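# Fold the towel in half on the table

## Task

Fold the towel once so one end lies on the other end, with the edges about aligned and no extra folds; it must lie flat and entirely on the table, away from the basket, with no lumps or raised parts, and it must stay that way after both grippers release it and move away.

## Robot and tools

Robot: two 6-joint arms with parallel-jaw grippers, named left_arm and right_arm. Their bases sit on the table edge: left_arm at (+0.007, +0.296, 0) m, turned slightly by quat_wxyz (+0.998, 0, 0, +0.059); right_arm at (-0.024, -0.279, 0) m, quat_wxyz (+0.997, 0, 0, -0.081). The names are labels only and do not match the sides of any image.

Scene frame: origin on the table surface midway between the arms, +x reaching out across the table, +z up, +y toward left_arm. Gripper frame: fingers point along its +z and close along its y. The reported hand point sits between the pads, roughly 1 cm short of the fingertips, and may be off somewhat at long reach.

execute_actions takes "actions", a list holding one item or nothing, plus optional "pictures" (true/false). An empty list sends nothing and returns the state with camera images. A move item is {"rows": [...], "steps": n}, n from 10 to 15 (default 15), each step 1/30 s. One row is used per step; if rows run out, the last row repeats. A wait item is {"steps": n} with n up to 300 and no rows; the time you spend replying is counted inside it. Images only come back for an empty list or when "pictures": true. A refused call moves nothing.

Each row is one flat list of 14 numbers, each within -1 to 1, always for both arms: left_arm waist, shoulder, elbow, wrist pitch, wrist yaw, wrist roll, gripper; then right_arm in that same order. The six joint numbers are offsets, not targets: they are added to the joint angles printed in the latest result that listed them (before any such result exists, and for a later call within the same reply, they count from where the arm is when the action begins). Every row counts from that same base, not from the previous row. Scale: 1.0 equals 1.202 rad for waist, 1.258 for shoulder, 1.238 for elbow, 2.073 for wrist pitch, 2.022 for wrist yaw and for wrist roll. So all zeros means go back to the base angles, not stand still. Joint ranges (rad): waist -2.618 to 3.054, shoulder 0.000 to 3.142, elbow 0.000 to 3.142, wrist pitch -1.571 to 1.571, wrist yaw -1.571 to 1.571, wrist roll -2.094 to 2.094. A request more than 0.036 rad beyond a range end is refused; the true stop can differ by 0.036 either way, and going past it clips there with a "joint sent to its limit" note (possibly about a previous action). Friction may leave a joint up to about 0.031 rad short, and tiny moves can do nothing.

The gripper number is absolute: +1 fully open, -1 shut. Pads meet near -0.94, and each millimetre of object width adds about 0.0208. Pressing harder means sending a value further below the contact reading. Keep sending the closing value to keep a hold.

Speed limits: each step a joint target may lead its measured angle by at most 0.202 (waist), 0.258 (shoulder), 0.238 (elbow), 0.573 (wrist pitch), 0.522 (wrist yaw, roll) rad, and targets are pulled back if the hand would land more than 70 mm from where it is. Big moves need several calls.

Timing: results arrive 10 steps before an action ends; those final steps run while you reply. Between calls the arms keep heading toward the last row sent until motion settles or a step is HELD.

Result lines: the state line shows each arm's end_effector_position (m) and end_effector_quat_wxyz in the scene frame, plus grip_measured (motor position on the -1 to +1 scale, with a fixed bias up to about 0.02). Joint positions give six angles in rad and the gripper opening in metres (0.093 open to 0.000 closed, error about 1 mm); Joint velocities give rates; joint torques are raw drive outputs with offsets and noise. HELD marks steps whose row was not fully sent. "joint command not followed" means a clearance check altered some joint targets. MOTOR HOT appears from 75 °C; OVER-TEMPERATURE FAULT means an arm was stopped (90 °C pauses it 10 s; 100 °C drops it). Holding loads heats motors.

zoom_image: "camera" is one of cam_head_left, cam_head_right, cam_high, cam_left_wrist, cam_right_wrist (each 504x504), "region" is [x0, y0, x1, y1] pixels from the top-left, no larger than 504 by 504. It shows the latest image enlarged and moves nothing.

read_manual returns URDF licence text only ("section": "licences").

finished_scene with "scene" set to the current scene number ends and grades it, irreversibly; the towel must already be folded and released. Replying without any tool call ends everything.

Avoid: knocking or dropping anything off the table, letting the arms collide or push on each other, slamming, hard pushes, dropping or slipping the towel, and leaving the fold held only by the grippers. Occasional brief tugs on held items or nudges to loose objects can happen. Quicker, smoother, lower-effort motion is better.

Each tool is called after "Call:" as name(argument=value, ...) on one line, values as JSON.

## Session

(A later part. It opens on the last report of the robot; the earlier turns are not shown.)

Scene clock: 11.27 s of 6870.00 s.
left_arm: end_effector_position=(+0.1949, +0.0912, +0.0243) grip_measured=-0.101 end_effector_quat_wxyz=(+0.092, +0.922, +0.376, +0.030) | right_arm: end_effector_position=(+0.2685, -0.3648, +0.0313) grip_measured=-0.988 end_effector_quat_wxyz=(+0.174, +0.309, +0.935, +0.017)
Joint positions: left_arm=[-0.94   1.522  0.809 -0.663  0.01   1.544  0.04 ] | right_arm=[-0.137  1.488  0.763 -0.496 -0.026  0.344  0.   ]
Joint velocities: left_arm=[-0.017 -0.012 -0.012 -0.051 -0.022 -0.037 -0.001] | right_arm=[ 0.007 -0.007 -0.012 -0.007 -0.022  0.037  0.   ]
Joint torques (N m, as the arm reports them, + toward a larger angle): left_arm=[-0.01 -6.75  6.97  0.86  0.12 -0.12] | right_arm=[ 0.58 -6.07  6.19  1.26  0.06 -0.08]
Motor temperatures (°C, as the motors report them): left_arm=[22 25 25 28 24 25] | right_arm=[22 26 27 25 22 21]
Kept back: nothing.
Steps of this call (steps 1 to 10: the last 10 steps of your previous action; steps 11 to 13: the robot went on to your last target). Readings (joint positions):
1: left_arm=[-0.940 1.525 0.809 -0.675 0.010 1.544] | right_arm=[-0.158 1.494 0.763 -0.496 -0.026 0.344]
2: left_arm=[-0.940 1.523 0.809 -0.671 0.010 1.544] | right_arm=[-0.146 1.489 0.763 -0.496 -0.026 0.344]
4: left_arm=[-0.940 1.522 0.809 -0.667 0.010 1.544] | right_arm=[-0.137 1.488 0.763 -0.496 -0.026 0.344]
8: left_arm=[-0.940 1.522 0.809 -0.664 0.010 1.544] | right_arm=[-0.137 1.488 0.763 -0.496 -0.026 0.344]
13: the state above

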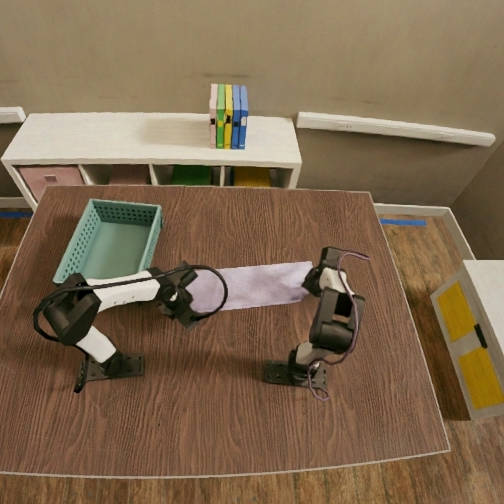

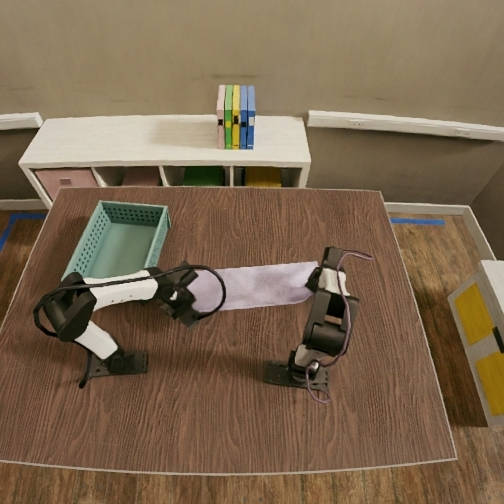

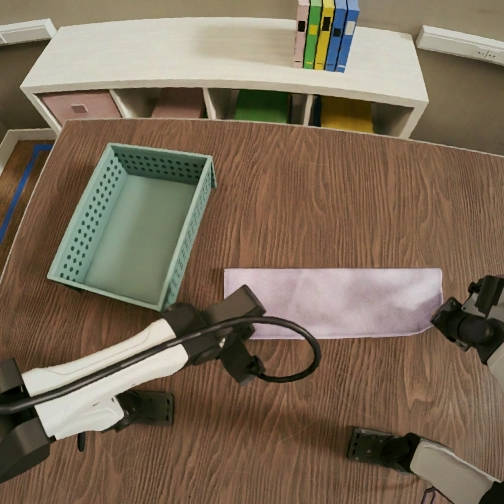

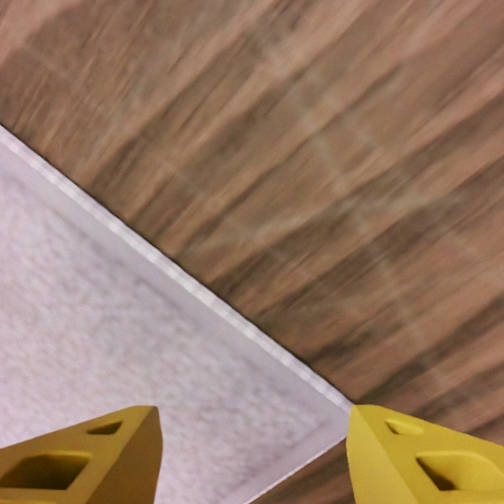

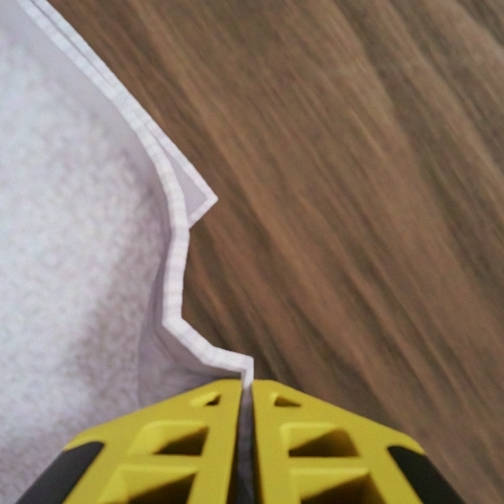

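Call:
execute_actions(actions=[{"rows": [[0,0,0,0.005,0,0,0.1,0,-0.01,0,0,0,0,-1],[0,0.03,0,0.005,0,0,0.1,0,-0.01,0,0,0,0,-1],[0,0.05,0,0.005,0,0,0.1,0,-0.01,0,0,0,0,-1],[0,0.065,0,0.005,0,0,0.1,0,-0.01,0,0,0,0,-1]], "steps": 12}])

Call:
execute_actions(actions=[{"rows": [[0,0.04,0,0,0,0,0.04,0,-0.01,0,0,0,0,-1],[0,0.04,0,0,0,0,-0.02,0,-0.01,0,0,0,0,-1],[0,0.04,0,0,0,0,-0.08,0,-0.01,0,0,0,0,-1],[0,0.04,0,0,0,0,-0.14,0,-0.01,0,0,0,0,-1],[0,0.04,0,0,0,0,-0.2,0,-0.01,0,0,0,0,-1],[0,0.04,0,0,0,0,-0.26,0,-0.01,0,0,0,0,-1],[0,0.04,0,0,0,0,-0.32,0,-0.01,0,0,0,0,-1],[0,0.04,0,0,0,0,-0.38,0,-0.01,0,0,0,0,-1],[0,0.04,0,0,0,0,-0.44,0,-0.01,0,0,0,0,-1],[0,0.04,0,0,0,0,-0.5,0,-0.01,0,0,0,0,-1],[0,0.04,0,0,0,0,-0.56,0,-0.01,0,0,0,0,-1],[0,0.04,0,0,0,0,-0.62,0,-0.01,0,0,0,0,-1],[0,0.04,0,0,0,0,-0.68,0,-0.01,0,0,0,0,-1]], "steps": 15}], pictures=true)

Call:
execute_actions(actions=[{"steps": 12}], pictures=true)

Scene clock: 12.20 s of 6870.00 s.
left_arm: end_effector_position=(+0.1949, +0.0912, +0.0237) grip_measured=+0.078 end_effector_quat_wxyz=(+0.091, +0.922, +0.376, +0.029) | right_arm: end_effector_position=(+0.2685, -0.3648, +0.0313) grip_measured=-0.988 end_effector_quat_wxyz=(+0.174, +0.309, +0.935, +0.017)
Joint positions: left_arm=[-0.94   1.525  0.809 -0.662  0.01   1.544  0.049] | right_arm=[-0.137  1.488  0.763 -0.496 -0.026  0.344  0.   ]
Joint velocities: left_arm=[-0.007  0.1   -0.012  0.022  0.081  0.007  0.04 ] | right_arm=[ 0.002  0.002 -0.002 -0.007 -0.007  0.037  0.   ]
Joint torques (N m, as the arm reports them, + toward a larger angle): left_arm=[ 0.1  -3.31  6.93  0.76  0.09 -0.12] | right_arm=[ 0.15 -6.13  6.19  1.21  0.08 -0.08]
Motor temperatures (°C, as the motors report them): left_arm=[22 25 25 28 24 25] | right_arm=[22 27 27 25 22 21]
Steps of this call (steps 1 to 26: the robot went on to your last target; steps 27 to 28: the first 2 steps of this action). Readings (joint positions):
27: left_arm=[-0.940 1.522 0.809 -0.663 0.010 1.544] | right_arm=[-0.137 1.488 0.763 -0.496 -0.026 0.344]
28: the state above

Scene clock: 12.70 s of 6870.00 s.
left_arm: end_effector_position=(+0.1874, +0.0993, +0.0074) grip_measured=-0.173 end_effector_quat_wxyz=(+0.052, +0.924, +0.377, +0.015) | right_arm: end_effector_position=(+0.2685, -0.3648, +0.0313) grip_measured=-0.988 end_effector_quat_wxyz=(+0.174, +0.309, +0.935, +0.017)
Joint positions: left_arm=[-0.94   1.588  0.81  -0.685  0.01   1.544  0.037] | right_arm=[-0.137  1.488  0.763 -0.496 -0.026  0.344  0.   ]
Joint velocities: left_arm=[ 0.007  0.046  0.002 -0.168 -0.037 -0.066 -0.054] | right_arm=[-0.007  0.012 -0.002  0.095  0.022  0.007  0.   ]
Joint torques (N m, as the arm reports them, + toward a larger angle): left_arm=[ 0.03 -2.29  6.6   0.91  0.15 -0.11] | right_arm=[ 0.16 -6.13  6.19  1.21  0.07 -0.08]
Motor temperatures (°C, as the motors report them): left_arm=[22 25 25 28 24 25] | right_arm=[22 27 27 25 22 21]
Steps of this call (steps 1 to 10: the last 10 steps of your previous action; steps 11 to 15: the first 5 steps of this action, its rows measured from where the robot was after step 10). Readings (joint positions):
10: left_arm=[-0.940 1.584 0.810 -0.662 0.010 1.544] | right_arm=[-0.137 1.488 0.763 -0.496 -0.026 0.344]
11: left_arm=[-0.940 1.586 0.810 -0.665 0.010 1.544] | right_arm=[-0.137 1.488 0.763 -0.496 -0.026 0.344]
12: left_arm=[-0.940 1.587 0.810 -0.670 0.010 1.544] | right_arm=[-0.137 1.488 0.763 -0.496 -0.026 0.344]
14: left_arm=[-0.940 1.587 0.810 -0.680 0.010 1.544] | right_arm=[-0.137 1.488 0.763 -0.496 -0.026 0.344]
15: the state above

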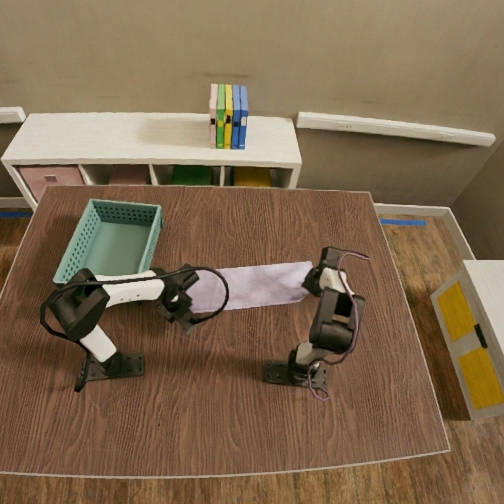

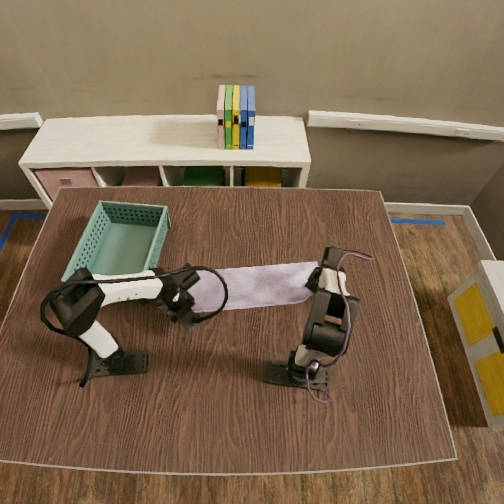

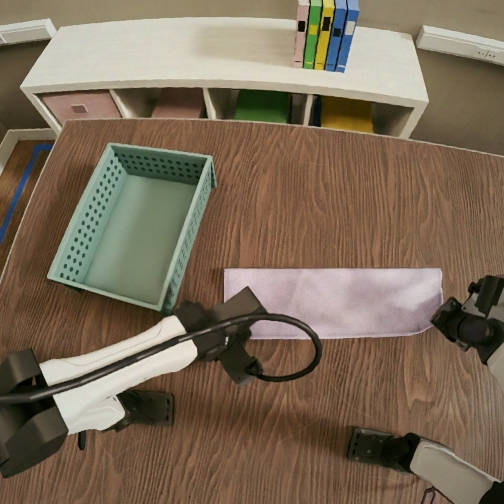

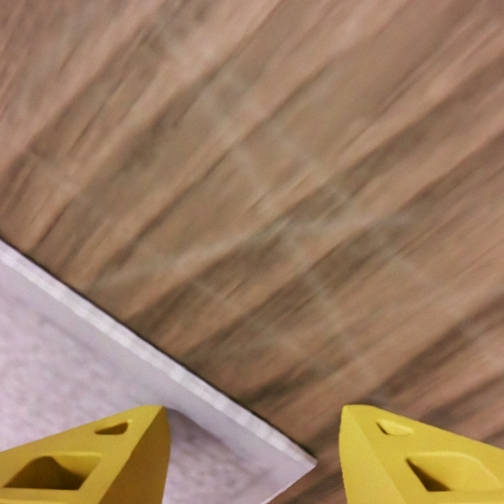

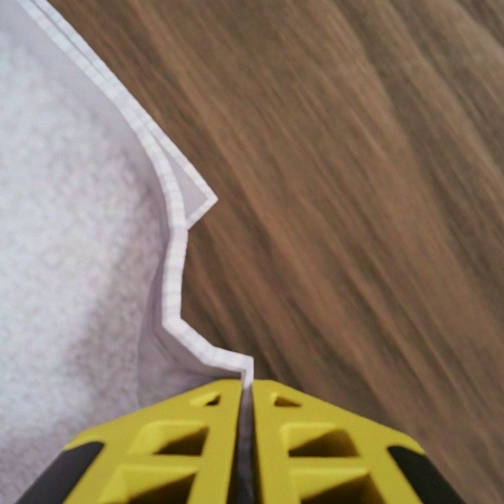

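Scene clock: 13.10 s of 6870.00 s.
left_arm: end_effector_position=(+0.1891, +0.0973, +0.0064) grip_measured=-0.678 end_effector_quat_wxyz=(+0.056, +0.924, +0.377, +0.016) | right_arm: end_effector_position=(+0.2685, -0.3648, +0.0313) grip_measured=-0.988 end_effector_quat_wxyz=(+0.174, +0.309, +0.935, +0.017)
Joint positions: left_arm=[-0.94   1.593  0.81  -0.672  0.01   1.544  0.013] | right_arm=[-0.137  1.488  0.763 -0.496 -0.026  0.344  0.   ]
Joint velocities: left_arm=[ 0.002  0.007  0.012  0.066 -0.007 -0.037 -0.001] | right_arm=[-0.022 -0.012 -0.012  0.037 -0.037  0.007  0.   ]
Joint torques (N m, as the arm reports them, + toward a larger angle): left_arm=[ 0.07 -2.65  6.58  0.64  0.12 -0.12] | right_arm=[ 0.15 -6.13  6.2   1.21  0.08 -0.08]
Motor temperatures (°C, as the motors report them): left_arm=[22 25 25 28 24 25] | right_arm=[22 27 27 25 22 21]
Kept back: nothing.
Steps of this call (steps 1 to 10: the last 10 steps of your previous action; steps 11 to 12: the robot went on to your last target). Readings (joint positions):
1: left_arm=[-0.940 1.589 0.810 -0.691 0.010 1.544] | right_arm=[-0.137 1.488 0.763 -0.496 -0.026 0.344]
2: left_arm=[-0.940 1.589 0.810 -0.696 0.010 1.544] | right_arm=[-0.137 1.488 0.763 -0.496 -0.026 0.344]
4: left_arm=[-0.940 1.589 0.810 -0.701 0.010 1.544] | right_arm=[-0.137 1.488 0.763 -0.496 -0.026 0.344]
8: left_arm=[-0.940 1.593 0.810 -0.676 0.010 1.544] | right_arm=[-0.137 1.488 0.763 -0.496 -0.026 0.344]
12: the state above

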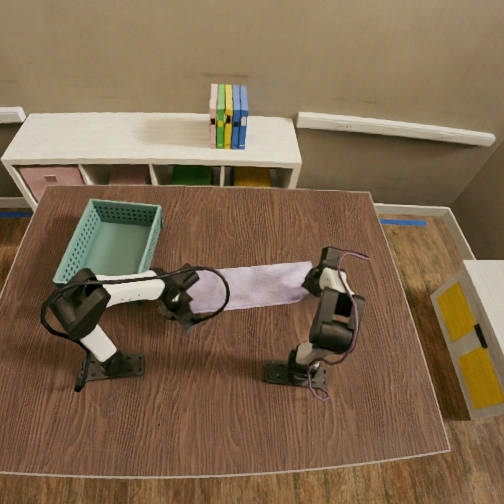

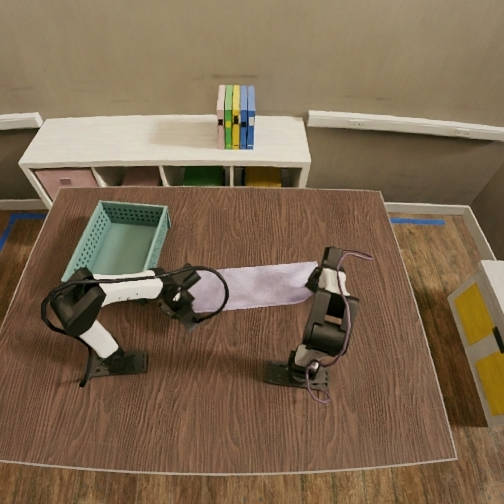

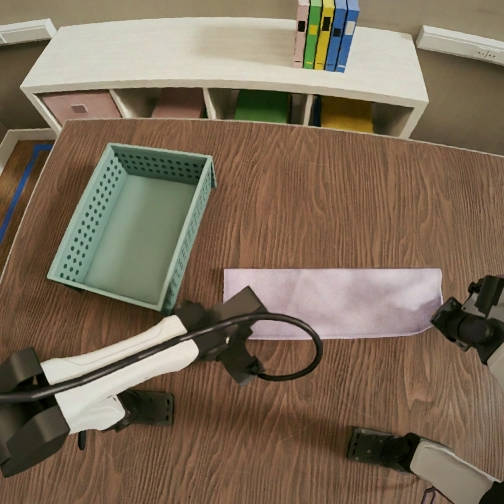

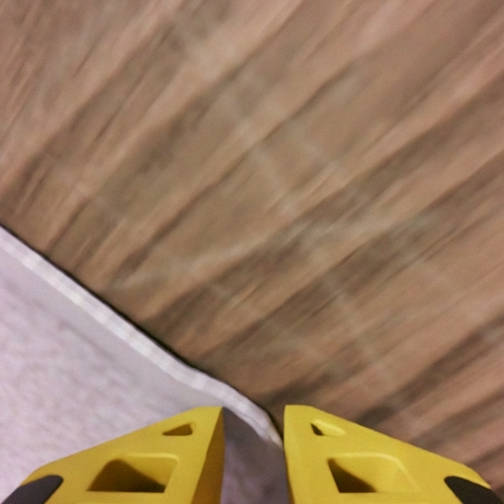

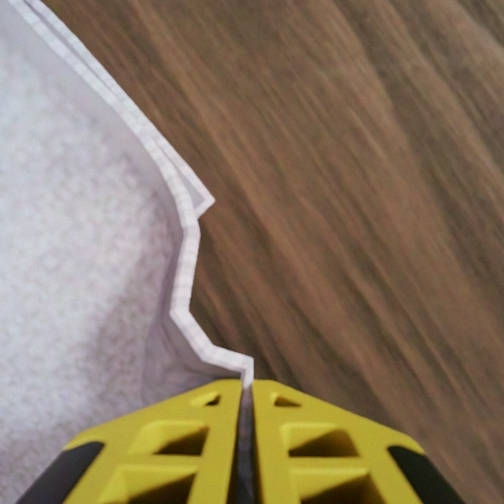

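It's buckling between the fingers; close and lift a bit.

Call:
execute_actions(actions=[{"rows": [[0,0.035,0,0,0,0,-0.74,0,-0.01,0,0,0,0,-1],[0,0.035,0,0,0,0,-0.8,0,-0.01,0,0,0,0,-1],[0,0.035,0,0,0,0,-0.86,0,-0.01,0,0,0,0,-1],[0,0.035,0,0,0,0,-0.92,0,-0.01,0,0,0,0,-1],[0,0.035,0,0,0,0,-1,0,-0.01,0,0,0,0,-1],[0,0.035,0,0,0,0,-1,0,-0.01,0,0,0,0,-1],[0,0.035,0,0,0,0,-1,0,-0.01,0,0,0,0,-1],[0,0.035,0,0,0,0,-1,0,-0.01,0,0,0,0,-1],[0,0,0,0,0,0,-1,0,-0.01,0,0,0,0,-1],[0,-0.03,0,0,0,0,-1,0,-0.01,0,0,0,0,-1],[0,-0.06,0,0,0,0,-1,0,-0.01,0,0,0,0,-1],[0,-0.09,0,0,0,0,-1,0,-0.01,0,0,0,0,-1]], "steps": 15}])

Call:
execute_actions(actions=[{"steps": 16}], pictures=true)

Scene clock: 13.83 s of 6870.00 s.
left_arm: end_effector_position=(+0.1907, +0.0953, +0.0067) grip_measured=-0.962 end_effector_quat_wxyz=(+0.061, +0.924, +0.377, +0.017) | right_arm: end_effector_position=(+0.2685, -0.3648, +0.0313) grip_measured=-0.988 end_effector_quat_wxyz=(+0.174, +0.309, +0.935, +0.017)
Joint positions: left_arm=[-0.94   1.593  0.81  -0.661  0.011  1.544  0.   ] | right_arm=[-0.137  1.488  0.763 -0.496 -0.026  0.344  0.   ]
Joint velocities: left_arm=[-0.012  0.002 -0.017 -0.037  0.051 -0.007  0.   ] | right_arm=[-0.007  0.002 -0.012  0.007  0.081 -0.051  0.   ]
Joint torques (N m, as the arm reports them, + toward a larger angle): left_arm=[ 0.04 -2.31  6.57  0.44  0.05 -0.1 ] | right_arm=[ 0.16 -6.13  6.2   1.21  0.08 -0.08]
Motor temperatures (°C, as the motors report them): left_arm=[22 25 25 28 24 25] | right_arm=[22 27 27 25 22 21]
Steps of this call (steps 1 to 17: the robot went on to your last target; steps 18 to 22: the first 5 steps of this action). Readings (joint positions):
18: left_arm=[-0.940 1.593 0.810 -0.671 0.010 1.544] | right_arm=[-0.137 1.488 0.763 -0.496 -0.026 0.344]
19: left_arm=[-0.940 1.593 0.810 -0.667 0.010 1.544] | right_arm=[-0.137 1.488 0.763 -0.496 -0.026 0.344]
21: left_arm=[-0.940 1.593 0.810 -0.661 0.010 1.544] | right_arm=[-0.137 1.488 0.763 -0.496 -0.026 0.344]
22: the state above

Scene clock: 14.37 s of 6870.00 s.
left_arm: end_effector_position=(+0.1964, +0.0887, +0.0331) grip_measured=-0.994 end_effector_quat_wxyz=(+0.108, +0.920, +0.375, +0.034) | right_arm: end_effector_position=(+0.2685, -0.3648, +0.0313) grip_measured=-0.988 end_effector_quat_wxyz=(+0.174, +0.309, +0.935, +0.017)
Joint positions: left_arm=[-0.94   1.49   0.81  -0.665  0.013  1.544  0.   ] | right_arm=[-0.137  1.488  0.763 -0.496 -0.026  0.344  0.   ]
Joint velocities: left_arm=[-0.002 -0.007 -0.012 -0.095  0.037  0.051  0.   ] | right_arm=[-0.007 -0.012  0.007 -0.066 -0.022 -0.022  0.   ]
Joint torques (N m, as the arm reports them, + toward a larger angle): left_arm=[ 0.08 -6.29  7.13  0.71  0.08 -0.11] | right_arm=[ 0.16 -6.12  6.19  1.21  0.08 -0.08]
Motor temperatures (°C, as the motors report them): left_arm=[22 25 25 28 24 25] | right_arm=[22 27 27 25 22 21]
Kept back: nothing.
Steps of this call (steps 1 to 10: the last 10 steps of your previous action; steps 11 to 16: the robot went on to your last target). Readings (joint positions):
1: left_arm=[-0.940 1.593 0.810 -0.661 0.012 1.544] | right_arm=[-0.137 1.488 0.763 -0.496 -0.026 0.344]
2: left_arm=[-0.940 1.593 0.810 -0.661 0.012 1.544] | right_arm=[-0.137 1.488 0.763 -0.496 -0.026 0.344]
4: left_arm=[-0.940 1.592 0.810 -0.661 0.013 1.544] | right_arm=[-0.137 1.488 0.763 -0.496 -0.026 0.344]
8: left_arm=[-0.940 1.535 0.810 -0.665 0.013 1.544] | right_arm=[-0.137 1.488 0.763 -0.496 -0.026 0.344]
16: the state above

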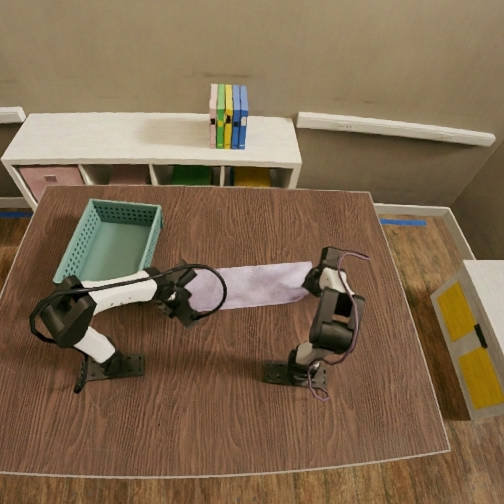

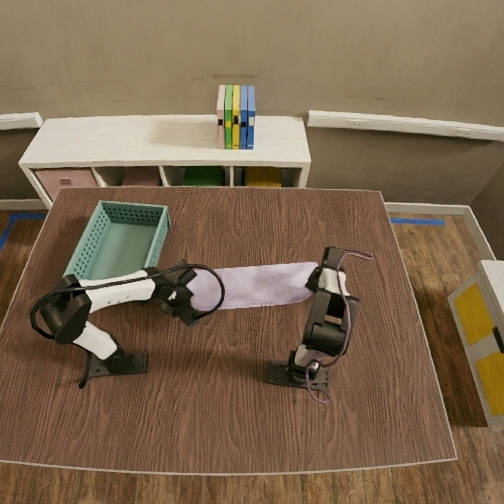

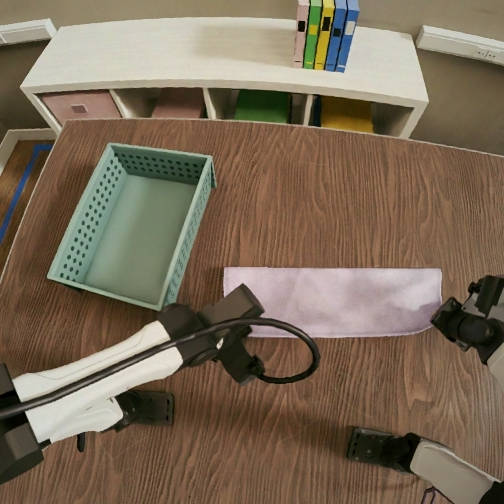

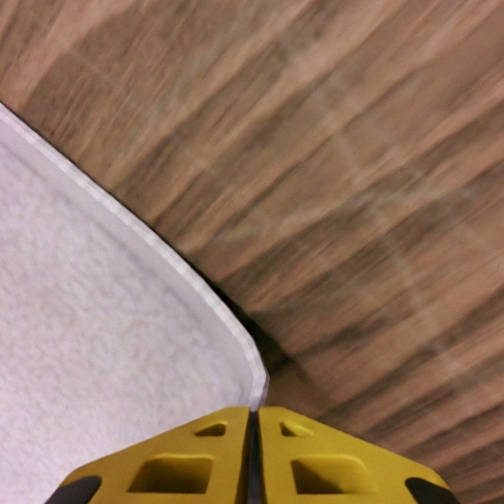

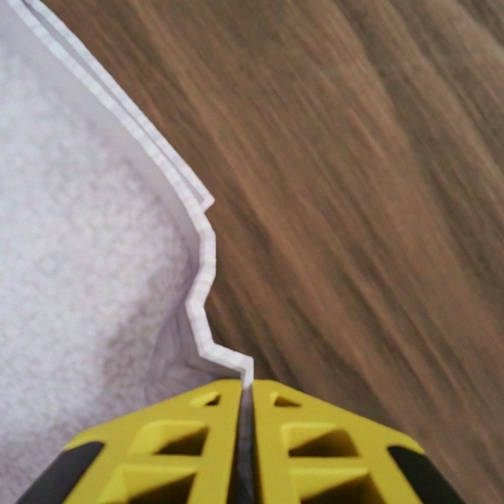

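Call:
execute_actions(actions=[{"rows": [[0.003,0.003,0.04,-0.016,0,-0.018,-1,-0.003,0,0.04,-0.02,0,0.021,-1],[0.006,0.007,0.073,-0.032,0,-0.036,-1,-0.006,0,0.072,-0.04,0,0.042,-1],[0.009,0.01,0.106,-0.048,0,-0.054,-1,-0.009,0,0.104,-0.06,0,0.063,-1],[0.012,0.014,0.139,-0.064,0,-0.071,-1,-0.012,0,0.137,-0.08,0,0.085,-1],[0.015,0.017,0.172,-0.08,0,-0.089,-1,-0.015,0.005,0.169,-0.1,0,0.106,-1],[0.018,0.021,0.205,-0.095,0,-0.107,-1,-0.018,0.005,0.201,-0.12,0,0.127,-1],[0.021,0.024,0.238,-0.111,0,-0.125,-1,-0.021,0.005,0.233,-0.14,0,0.148,-1],[0.024,0.028,0.271,-0.127,0,-0.143,-1,-0.024,0.005,0.265,-0.16,0,0.169,-1],[0.027,0.031,0.304,-0.143,0,-0.161,-1,-0.027,0.01,0.298,-0.18,0,0.19,-1],[0.03,0.035,0.337,-0.159,0,-0.178,-1,-0.03,0.01,0.33,-0.2,0,0.212,-1],[0.033,0.038,0.37,-0.175,0,-0.196,-1,-0.033,0.01,0.362,-0.22,0,0.233,-1],[0.036,0.042,0.403,-0.191,0,-0.214,-1,-0.036,0.01,0.394,-0.24,0,0.254,-1],[0.04,0.045,0.436,-0.207,0,-0.232,-1,-0.039,0.015,0.426,-0.26,0,0.275,-1],[0.043,0.049,0.469,-0.223,0,-0.25,-1,-0.042,0.015,0.459,-0.28,0,0.296,-1],[0.046,0.052,0.502,-0.239,0,-0.268,-1,-0.045,0.015,0.491,-0.3,0,0.317,-1]], "steps": 15}])

Call:
execute_actions(actions=[{"steps": 20}], pictures=true)

Scene clock: 16.07 s of 6870.00 s.
left_arm: end_effector_position=(+0.2079, +0.0773, +0.0586) grip_measured=-0.994 end_effector_quat_wxyz=(+0.117, +0.904, +0.409, +0.032) | right_arm: end_effector_position=(+0.2777, -0.3685, +0.0556) grip_measured=-0.988 end_effector_quat_wxyz=(+0.169, +0.352, +0.920, +0.024)
Joint positions: left_arm=[-0.937  1.498  0.923 -0.752  0.013  1.47   0.   ] | right_arm=[-0.139  1.488  0.871 -0.611 -0.026  0.433  0.   ]
Joint velocities: left_arm=[ 0.061  0.095  1.16  -0.593  0.022 -0.667  0.   ] | right_arm=[-0.081 -0.017  1.126 -0.799  0.037  0.872  0.   ]
Joint torques (N m, as the arm reports them, + toward a larger angle): left_arm=[ 1.14 -5.11  9.85  0.91  0.12 -0.19] | right_arm=[-0.78 -4.84  8.84  1.54  0.08 -0.02]
Motor temperatures (°C, as the motors report them): left_arm=[22 26 25 28 24 25] | right_arm=[22 27 27 25 22 21]
Steps of this call (steps 1 to 15: the robot went on to your last target; steps 16 to 46: nothing new was sent; steps 47 to 51: the first 5 steps of this action). Readings (joint positions):
47: left_arm=[-0.940 1.490 0.814 -0.671 0.013 1.539] | right_arm=[-0.137 1.488 0.767 -0.504 -0.026 0.350]
48: left_arm=[-0.940 1.490 0.827 -0.686 0.013 1.528] | right_arm=[-0.137 1.488 0.780 -0.524 -0.026 0.363]
50: left_arm=[-0.939 1.495 0.883 -0.731 0.013 1.493] | right_arm=[-0.137 1.488 0.834 -0.581 -0.026 0.406]
51: the state above

Scene clock: 16.73 s of 6870.00 s.
left_arm: end_effector_position=(+0.2467, +0.0576, +0.1765) grip_measured=-0.994 end_effector_quat_wxyz=(+0.158, +0.774, +0.613, +0.013) | right_arm: end_effector_position=(+0.2884, -0.3867, +0.1728) grip_measured=-0.988 end_effector_quat_wxyz=(+0.154, +0.597, +0.785, +0.063)
Joint positions: left_arm=[-0.893  1.54   1.416 -1.128  0.013  1.024  0.   ] | right_arm=[-0.183  1.495  1.355 -1.098 -0.027  0.959  0.   ]
Joint velocities: left_arm=[ 0.012  0.022  0.002 -0.11   0.051 -0.125  0.   ] | right_arm=[ 0.007  0.017 -0.002 -0.154  0.037  0.11   0.   ]
Joint torques (N m, as the arm reports them, + toward a larger angle): left_arm=[ 0.82 -5.37  9.07  0.81  0.11 -0.2 ] | right_arm=[-0.47 -4.69  7.88  1.2   0.1  -0.01]
Motor temperatures (°C, as the motors report them): left_arm=[22 26 26 28 24 25] | right_arm=[22 27 27 25 22 21]
Kept back: nothing.
Steps of this call (steps 1 to 10: the last 10 steps of your previous action; steps 11 to 20: the robot went on to your last target). Readings (joint positions):
1: left_arm=[-0.935 1.501 0.966 -0.773 0.013 1.444] | right_arm=[-0.142 1.488 0.913 -0.640 -0.026 0.464]
2: left_arm=[-0.931 1.504 1.010 -0.794 0.013 1.416] | right_arm=[-0.146 1.488 0.956 -0.668 -0.026 0.497]
4: left_arm=[-0.924 1.509 1.099 -0.838 0.013 1.355] | right_arm=[-0.153 1.488 1.043 -0.727 -0.027 0.568]
8: left_arm=[-0.908 1.522 1.266 -0.948 0.013 1.222] | right_arm=[-0.168 1.489 1.206 -0.867 -0.027 0.725]
20: the state above

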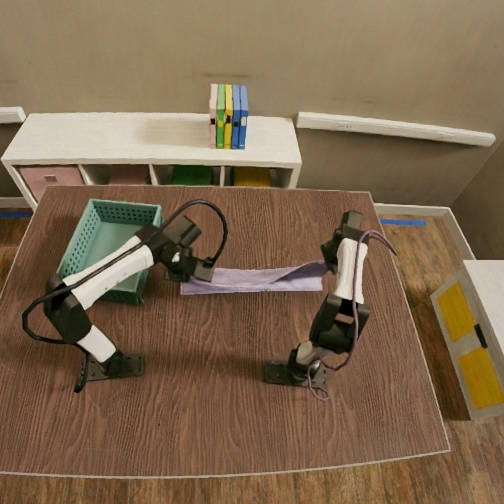

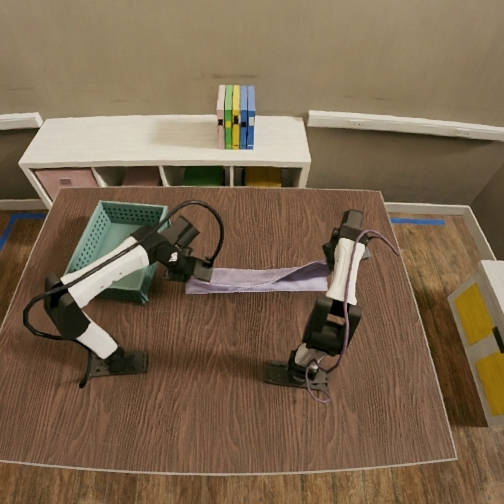

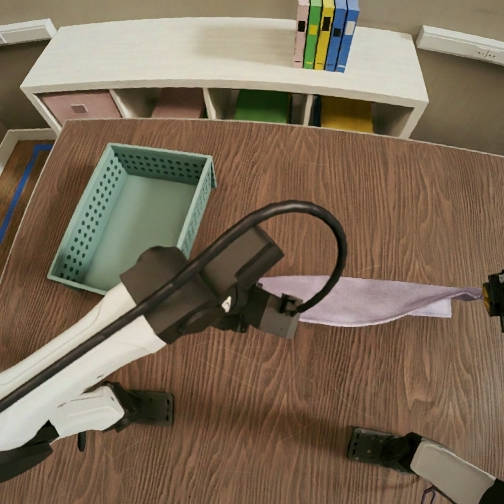

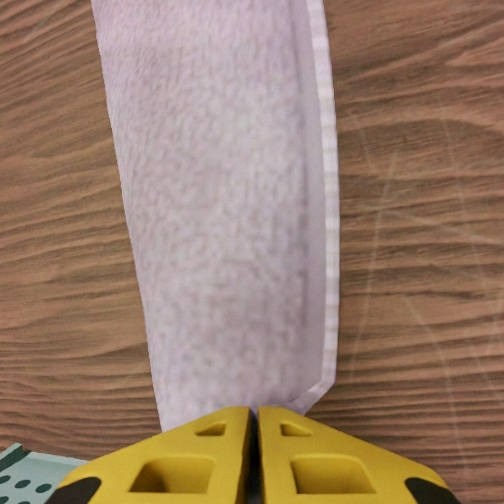

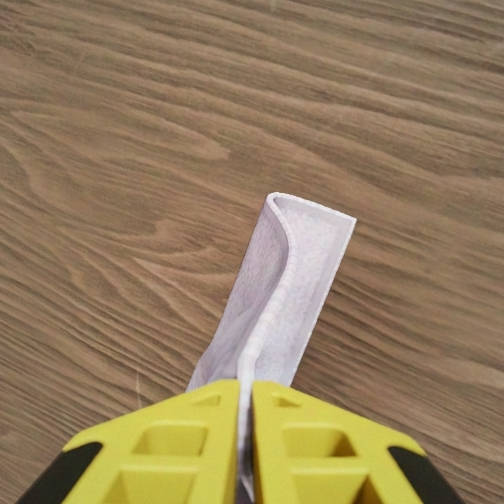

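Call:
execute_actions(actions=[{"rows": [[0.013,0.015,0.03,0,0,0,-1,0.003,0.018,0.035,0,0,0.01,-1],[0.025,0.029,0.046,0,0,0,-1,0.006,0.037,0.057,0,0,0.02,-1],[0.038,0.044,0.063,0,0,0,-1,0.009,0.055,0.078,-0.005,0,0.03,-1],[0.05,0.058,0.079,0,0,0,-1,0.012,0.073,0.1,-0.005,0,0.04,-1],[0.063,0.073,0.096,0,0,0,-1,0.015,0.091,0.121,-0.01,0,0.05,-1],[0.075,0.087,0.112,0,0,0,-1,0.018,0.11,0.143,-0.01,0,0.06,-1],[0.088,0.102,0.129,0,0,0,-1,0.021,0.128,0.164,-0.01,0,0.07,-1],[0.1,0.116,0.145,0,0,0,-1,0.025,0.146,0.186,-0.015,0,0.08,-1],[0.113,0.131,0.161,0,0,0,-1,0.028,0.164,0.207,-0.015,0,0.09,-1],[0.125,0.145,0.178,0,0,0,-1,0.031,0.183,0.229,-0.015,0,0.1,-1],[0.138,0.16,0.194,0,0,0,-1,0.034,0.201,0.25,-0.02,0,0.11,-1],[0.15,0.174,0.211,0,0,0,-1,0.037,0.219,0.272,-0.02,0,0.12,-1],[0.163,0.189,0.227,0,0,0,-1,0.04,0.237,0.293,-0.02,0,0.12,-1],[0.175,0.203,0.244,0,0,0,-1,0.043,0.256,0.315,-0.02,0,0.12,-1],[0.188,0.218,0.26,0,0,0,-1,0.046,0.274,0.336,-0.02,0,0.12,-1]], "steps": 15}])

Call:
execute_actions(actions=[{"steps": 20}], pictures=true)

Scene clock: 18.47 s of 6870.00 s.
left_arm: end_effector_position=(+0.2630, +0.0589, +0.1810) grip_measured=-0.994 end_effector_quat_wxyz=(+0.158, +0.760, +0.630, +0.015) | right_arm: end_effector_position=(+0.3017, -0.3898, +0.1780) grip_measured=-0.988 end_effector_quat_wxyz=(+0.147, +0.614, +0.773, +0.065)
Joint positions: left_arm=[-0.857  1.584  1.478 -1.146  0.015  1.016  0.   ] | right_arm=[-0.178  1.557  1.437 -1.129 -0.028  1.006  0.   ]
Joint velocities: left_arm=[ 0.408  0.476  0.632  0.081  0.125 -0.022  0.   ] | right_arm=[ 0.085  0.618  0.745 -0.007  0.007  0.344  0.   ]
Joint torques (N m, as the arm reports them, + toward a larger angle): left_arm=[ 1.45 -5.46  9.32  1.13  0.09 -0.06] | right_arm=[ 0.86 -5.07  8.11  1.23  0.11 -0.02]
Motor temperatures (°C, as the motors report them): left_arm=[22 26 26 28 24 25] | right_arm=[22 27 28 25 22 21]
Steps of this call (steps 1 to 30: the robot went on to your last target; steps 31 to 47: nothing new was sent; steps 48 to 52: the first 5 steps of this action). Readings (joint positions):
48: left_arm=[-0.892 1.541 1.416 -1.144 0.013 1.011] | right_arm=[-0.183 1.497 1.357 -1.119 -0.028 0.977]
49: left_arm=[-0.889 1.544 1.422 -1.146 0.014 1.013] | right_arm=[-0.183 1.504 1.368 -1.122 -0.028 0.980]
51: left_arm=[-0.871 1.567 1.456 -1.147 0.015 1.016] | right_arm=[-0.181 1.536 1.411 -1.128 -0.028 0.995]
52: the state above

Scene clock: 19.13 s of 6870.00 s.
left_arm: end_effector_position=(+0.3575, +0.0752, +0.1778) grip_measured=-0.994 end_effector_quat_wxyz=(+0.171, +0.698, +0.694, +0.031) | right_arm: end_effector_position=(+0.3780, -0.3923, +0.1742) grip_measured=-0.988 end_effector_quat_wxyz=(+0.138, +0.663, +0.731, +0.089)
Joint positions: left_arm=[-0.672  1.808  1.709 -1.123  0.019  1.019  0.   ] | right_arm=[-0.128  1.837  1.738 -1.144 -0.04   1.189  0.   ]
Joint velocities: left_arm=[ 0.012  0.002  0.002 -0.066  0.007 -0.007  0.   ] | right_arm=[-0.017 -0.017 -0.017  0.081 -0.066  0.125  0.   ]
Joint torques (N m, as the arm reports them, + toward a larger angle): left_arm=[ 0.56 -8.71 10.18  0.98  0.07 -0.08] | right_arm=[ 0.17 -8.48  9.05  1.15  0.21 -0.01]
Motor temperatures (°C, as the motors report them): left_arm=[22 26 26 28 24 25] | right_arm=[22 27 28 25 22 21]
Kept back: nothing.
Steps of this call (steps 1 to 10: the last 10 steps of your previous action; steps 11 to 20: the robot went on to your last target). Readings (joint positions):
1: left_arm=[-0.842 1.602 1.499 -1.145 0.015 1.017] | right_arm=[-0.175 1.580 1.465 -1.129 -0.028 1.019]
2: left_arm=[-0.825 1.620 1.521 -1.143 0.015 1.017] | right_arm=[-0.171 1.604 1.492 -1.129 -0.028 1.033]
4: left_arm=[-0.793 1.659 1.561 -1.140 0.015 1.017] | right_arm=[-0.163 1.652 1.545 -1.131 -0.028 1.065]
8: left_arm=[-0.733 1.736 1.641 -1.136 0.016 1.018] | right_arm=[-0.146 1.747 1.650 -1.138 -0.030 1.133]
20: the state above

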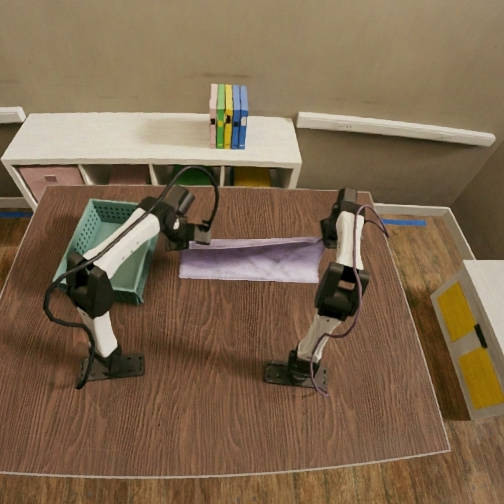

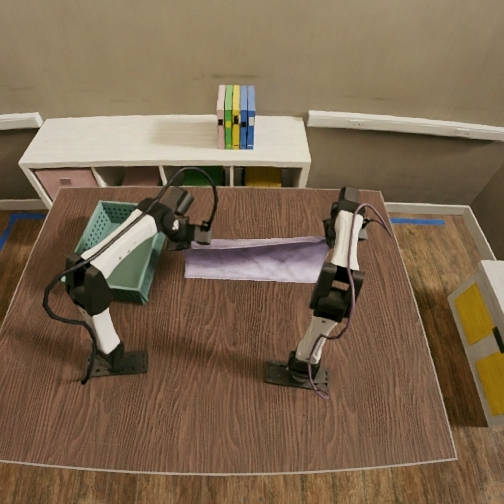

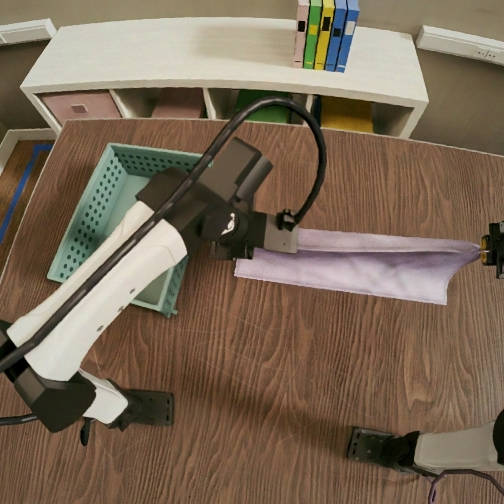

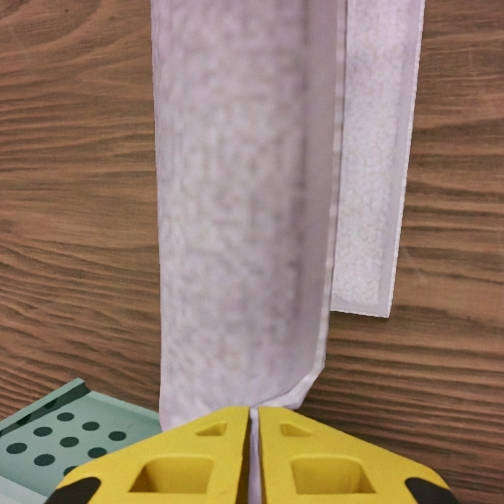

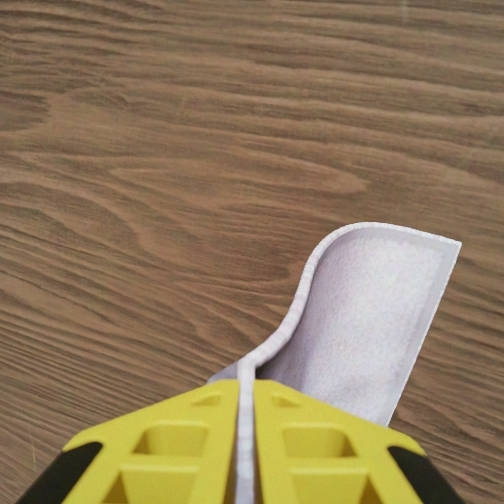

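Call:
execute_actions(actions=[])

Scene clock: 20.93 s of 6870.00 s.
left_arm: end_effector_position=(+0.3575, +0.0752, +0.1778) grip_measured=-0.994 end_effector_quat_wxyz=(+0.171, +0.698, +0.694, +0.031) | right_arm: end_effector_position=(+0.3777, -0.3923, +0.1741) grip_measured=-0.988 end_effector_quat_wxyz=(+0.138, +0.664, +0.729, +0.089)
Joint positions: left_arm=[-0.672  1.808  1.709 -1.123  0.019  1.019  0.   ] | right_arm=[-0.128  1.837  1.738 -1.145 -0.04   1.194  0.   ]
Joint velocities: left_arm=[ 0.002  0.002 -0.007 -0.051 -0.037 -0.051  0.   ] | right_arm=[ 0.007 -0.002 -0.017 -0.037 -0.022 -0.051  0.   ]
Joint torques (N m, as the arm reports them, + toward a larger angle): left_arm=[ 0.56 -8.69 10.22  0.98  0.05 -0.08] | right_arm=[ 0.18 -8.43  9.04  1.16  0.21 -0.01]
Motor temperatures (°C, as the motors report them): left_arm=[22 26 26 28 24 25] | right_arm=[22 28 28 25 22 21]
Kept back: nothing.
Steps of this call (steps 1 to 30: the robot went on to your last target; steps 31 to 54: nothing new was sent). Readings (joint positions):
1: left_arm=[-0.672 1.808 1.709 -1.123 0.019 1.019] | right_arm=[-0.128 1.837 1.738 -1.144 -0.040 1.190]
2: left_arm=[-0.672 1.808 1.709 -1.123 0.019 1.019] | right_arm=[-0.128 1.837 1.738 -1.144 -0.040 1.191]
4: left_arm=[-0.672 1.808 1.709 -1.123 0.019 1.019] | right_arm=[-0.128 1.837 1.738 -1.145 -0.040 1.192]
8: left_arm=[-0.672 1.808 1.709 -1.123 0.019 1.019] | right_arm=[-0.128 1.837 1.738 -1.145 -0.040 1.193]
54: the state above
All arms were judged still, so your last target was given up. Only a new action makes them travel on or press farther. Fingers that are still opening or closing keep moving.

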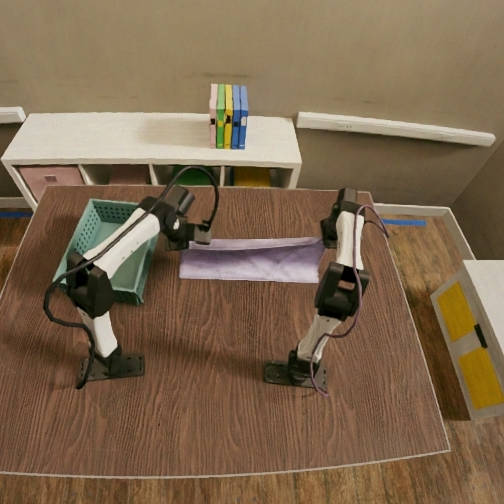

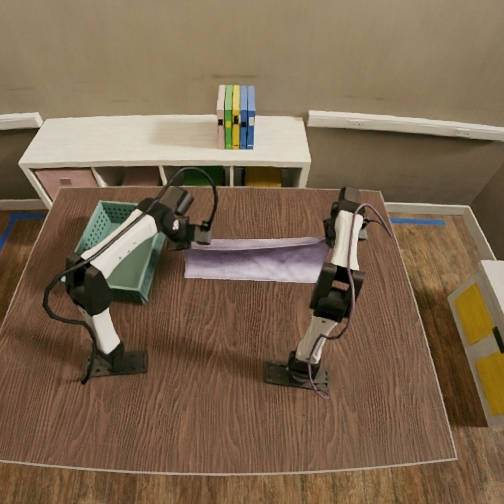

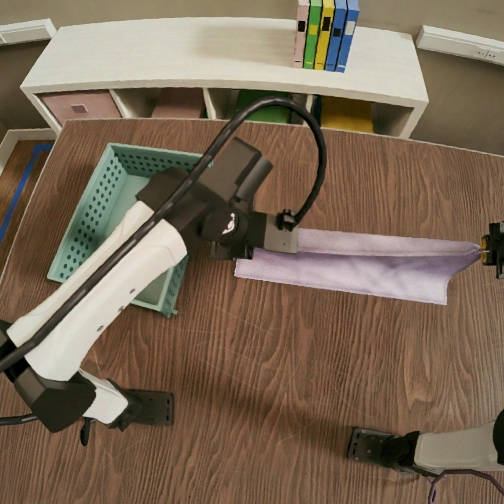

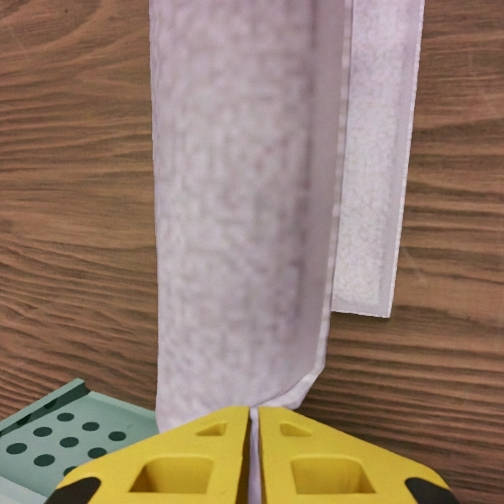

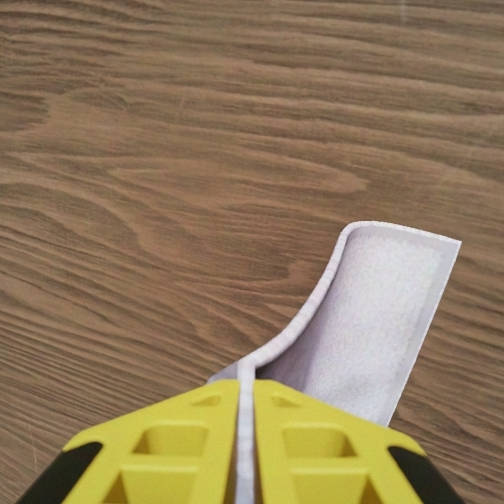

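Call:
execute_actions(actions=[{"rows":[[0.008,0.023,0.001,0.017,0,-0.028,-1,0.004,0.025,0.006,0.016,0,0,-1],[0.016,0.046,0.002,0.034,0,-0.055,-1,0.008,0.05,0.012,0.032,0,0,-1],[0.024,0.069,0.003,0.051,0,-0.083,-1,0.012,0.076,0.018,0.049,0,0,-1],[0.032,0.092,0.004,0.068,0,-0.11,-1,0.016,0.101,0.024,0.065,0,0,-1],[0.04,0.115,0.005,0.085,0,-0.138,-1,0.02,0.127,0.03,0.081,0,0,-1],[0.048,0.138,0.006,0.102,0,-0.165,-1,0.024,0.152,0.036,0.097,0,0,-1],[0.056,0.16,0.007,0.119,0,-0.193,-1,0.028,0.177,0.042,0.114,0,0,-1],[0.064,0.183,0.008,0.136,0,-0.22,-1,0.032,0.203,0.048,0.13,0,0,-1],[0.072,0.206,0.009,0.153,0,-0.248,-1,0.036,0.228,0.054,0.146,0,0,-1],[0.08,0.229,0.01,0.17,0,-0.276,-1,0.04,0.253,0.06,0.162,0,0,-1],[0.089,0.252,0.011,0.187,0,-0.303,-1,0.044,0.279,0.067,0.179,0,0,-1],[0.097,0.27,0.012,0.204,0,-0.331,-1,0.048,0.298,0.073,0.195,0,0,-1]],"steps":15}])

Call:
execute_actions(actions=[{"steps":25}], pictures=true)

Scene clock: 22.70 s of 6870.00 s.
left_arm: end_effector_position=(+0.3760, +0.0697, +0.1607) grip_measured=-0.994 end_effector_quat_wxyz=(+0.178, +0.651, +0.738, +0.020) | right_arm: end_effector_position=(+0.3956, -0.3931, +0.1535) grip_measured=-0.988 end_effector_quat_wxyz=(+0.133, +0.662, +0.733, +0.089)
Joint positions: left_arm=[-0.658  1.865  1.709 -1.055  0.024  0.901  0.   ] | right_arm=[-0.119  1.908  1.751 -1.096 -0.043  1.194  0.   ]
Joint velocities: left_arm=[ 0.208  0.73   0.007  0.813  0.037 -1.048  0.   ] | right_arm=[ 0.095  0.872  0.183  0.755  0.022 -0.081  0.   ]
Joint torques (N m, as the arm reports them, + toward a larger angle): left_arm=[ 1.99 -6.21  8.42  1.04  0.04 -0.17] | right_arm=[ 0.85 -6.45  7.53  1.3   0.11 -0.08]
Motor temperatures (°C, as the motors report them): left_arm=[22 26 27 29 24 25] | right_arm=[22 28 29 25 22 21]
Steps of this call (steps 1 to 48: nothing new was sent; steps 49 to 53: the first 5 steps of this action). Readings (joint positions):
49: left_arm=[-0.672 1.810 1.709 -1.121 0.020 1.011] | right_arm=[-0.128 1.839 1.738 -1.145 -0.042 1.194]
50: left_arm=[-0.672 1.815 1.709 -1.113 0.021 0.993] | right_arm=[-0.127 1.845 1.738 -1.140 -0.043 1.194]
52: left_arm=[-0.665 1.842 1.709 -1.079 0.023 0.937] | right_arm=[-0.123 1.879 1.745 -1.116 -0.043 1.194]
53: the state above

Scene clock: 23.53 s of 6870.00 s.
left_arm: end_effector_position=(+0.4650, +0.0748, +0.0551) grip_measured=-0.994 end_effector_quat_wxyz=(+0.199, +0.384, +0.901, -0.020) | right_arm: end_effector_position=(+0.4835, -0.3906, +0.0492) grip_measured=-0.988 end_effector_quat_wxyz=(+0.155, +0.639, +0.746, +0.108)
Joint positions: left_arm=[-0.559  2.165  1.709 -0.713  0.025  0.359  0.   ] | right_arm=[-0.069  2.233  1.804 -0.765 -0.049  1.194  0.   ]
Joint velocities: left_arm=[ 0.012 -0.002  0.002  0.037 -0.037 -0.095  0.   ] | right_arm=[-0.012  0.002  0.012  0.051  0.037 -0.037  0.   ]
Joint torques (N m, as the arm reports them, + toward a larger angle): left_arm=[  0.37 -13.89   9.26   1.25   0.03  -0.18] | right_arm=[  0.07 -13.46   8.57   1.47   0.17  -0.1 ]
Motor temperatures (°C, as the motors report them): left_arm=[22 27 27 29 24 25] | right_arm=[22 28 29 25 22 21]
Kept back: nothing.
Steps of this call (steps 1 to 10: the last 10 steps of your previous action; steps 11 to 25: the robot went on to your last target). Readings (joint positions):
1: left_arm=[-0.650 1.894 1.709 -1.028 0.024 0.861] | right_arm=[-0.114 1.941 1.758 -1.071 -0.043 1.194]
2: left_arm=[-0.640 1.927 1.709 -0.999 0.024 0.817] | right_arm=[-0.109 1.978 1.764 -1.043 -0.044 1.194]
4: left_arm=[-0.618 1.998 1.709 -0.937 0.024 0.723] | right_arm=[-0.098 2.055 1.773 -0.982 -0.044 1.194]
8: left_arm=[-0.577 2.129 1.709 -0.811 0.025 0.528] | right_arm=[-0.078 2.195 1.791 -0.860 -0.046 1.194]
25: the state above

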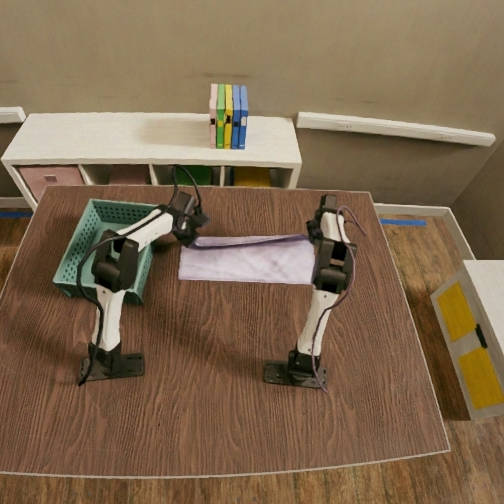

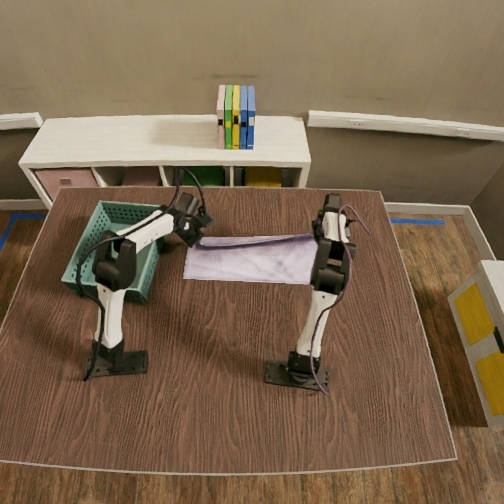

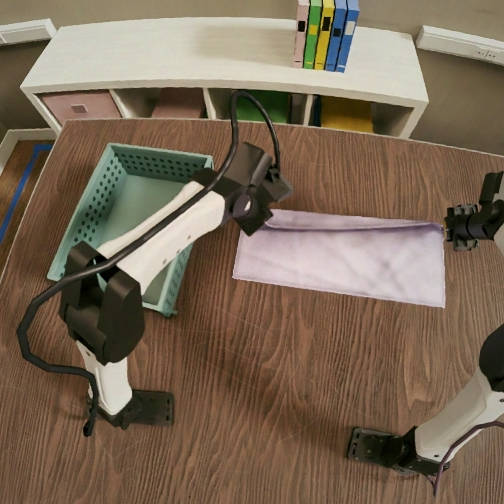

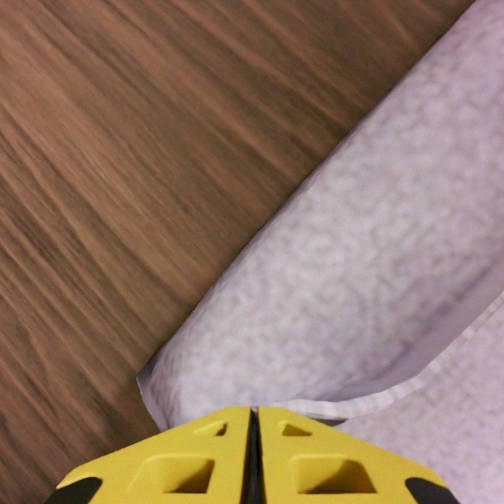

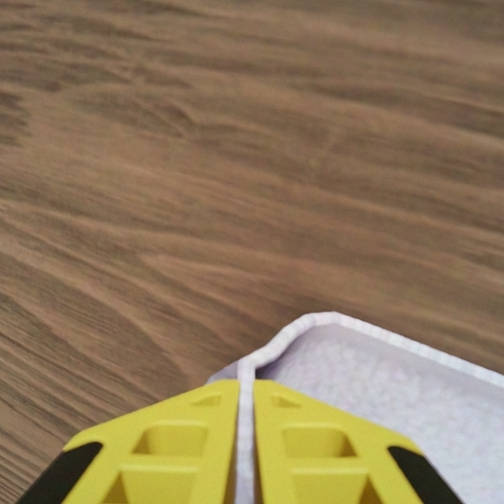

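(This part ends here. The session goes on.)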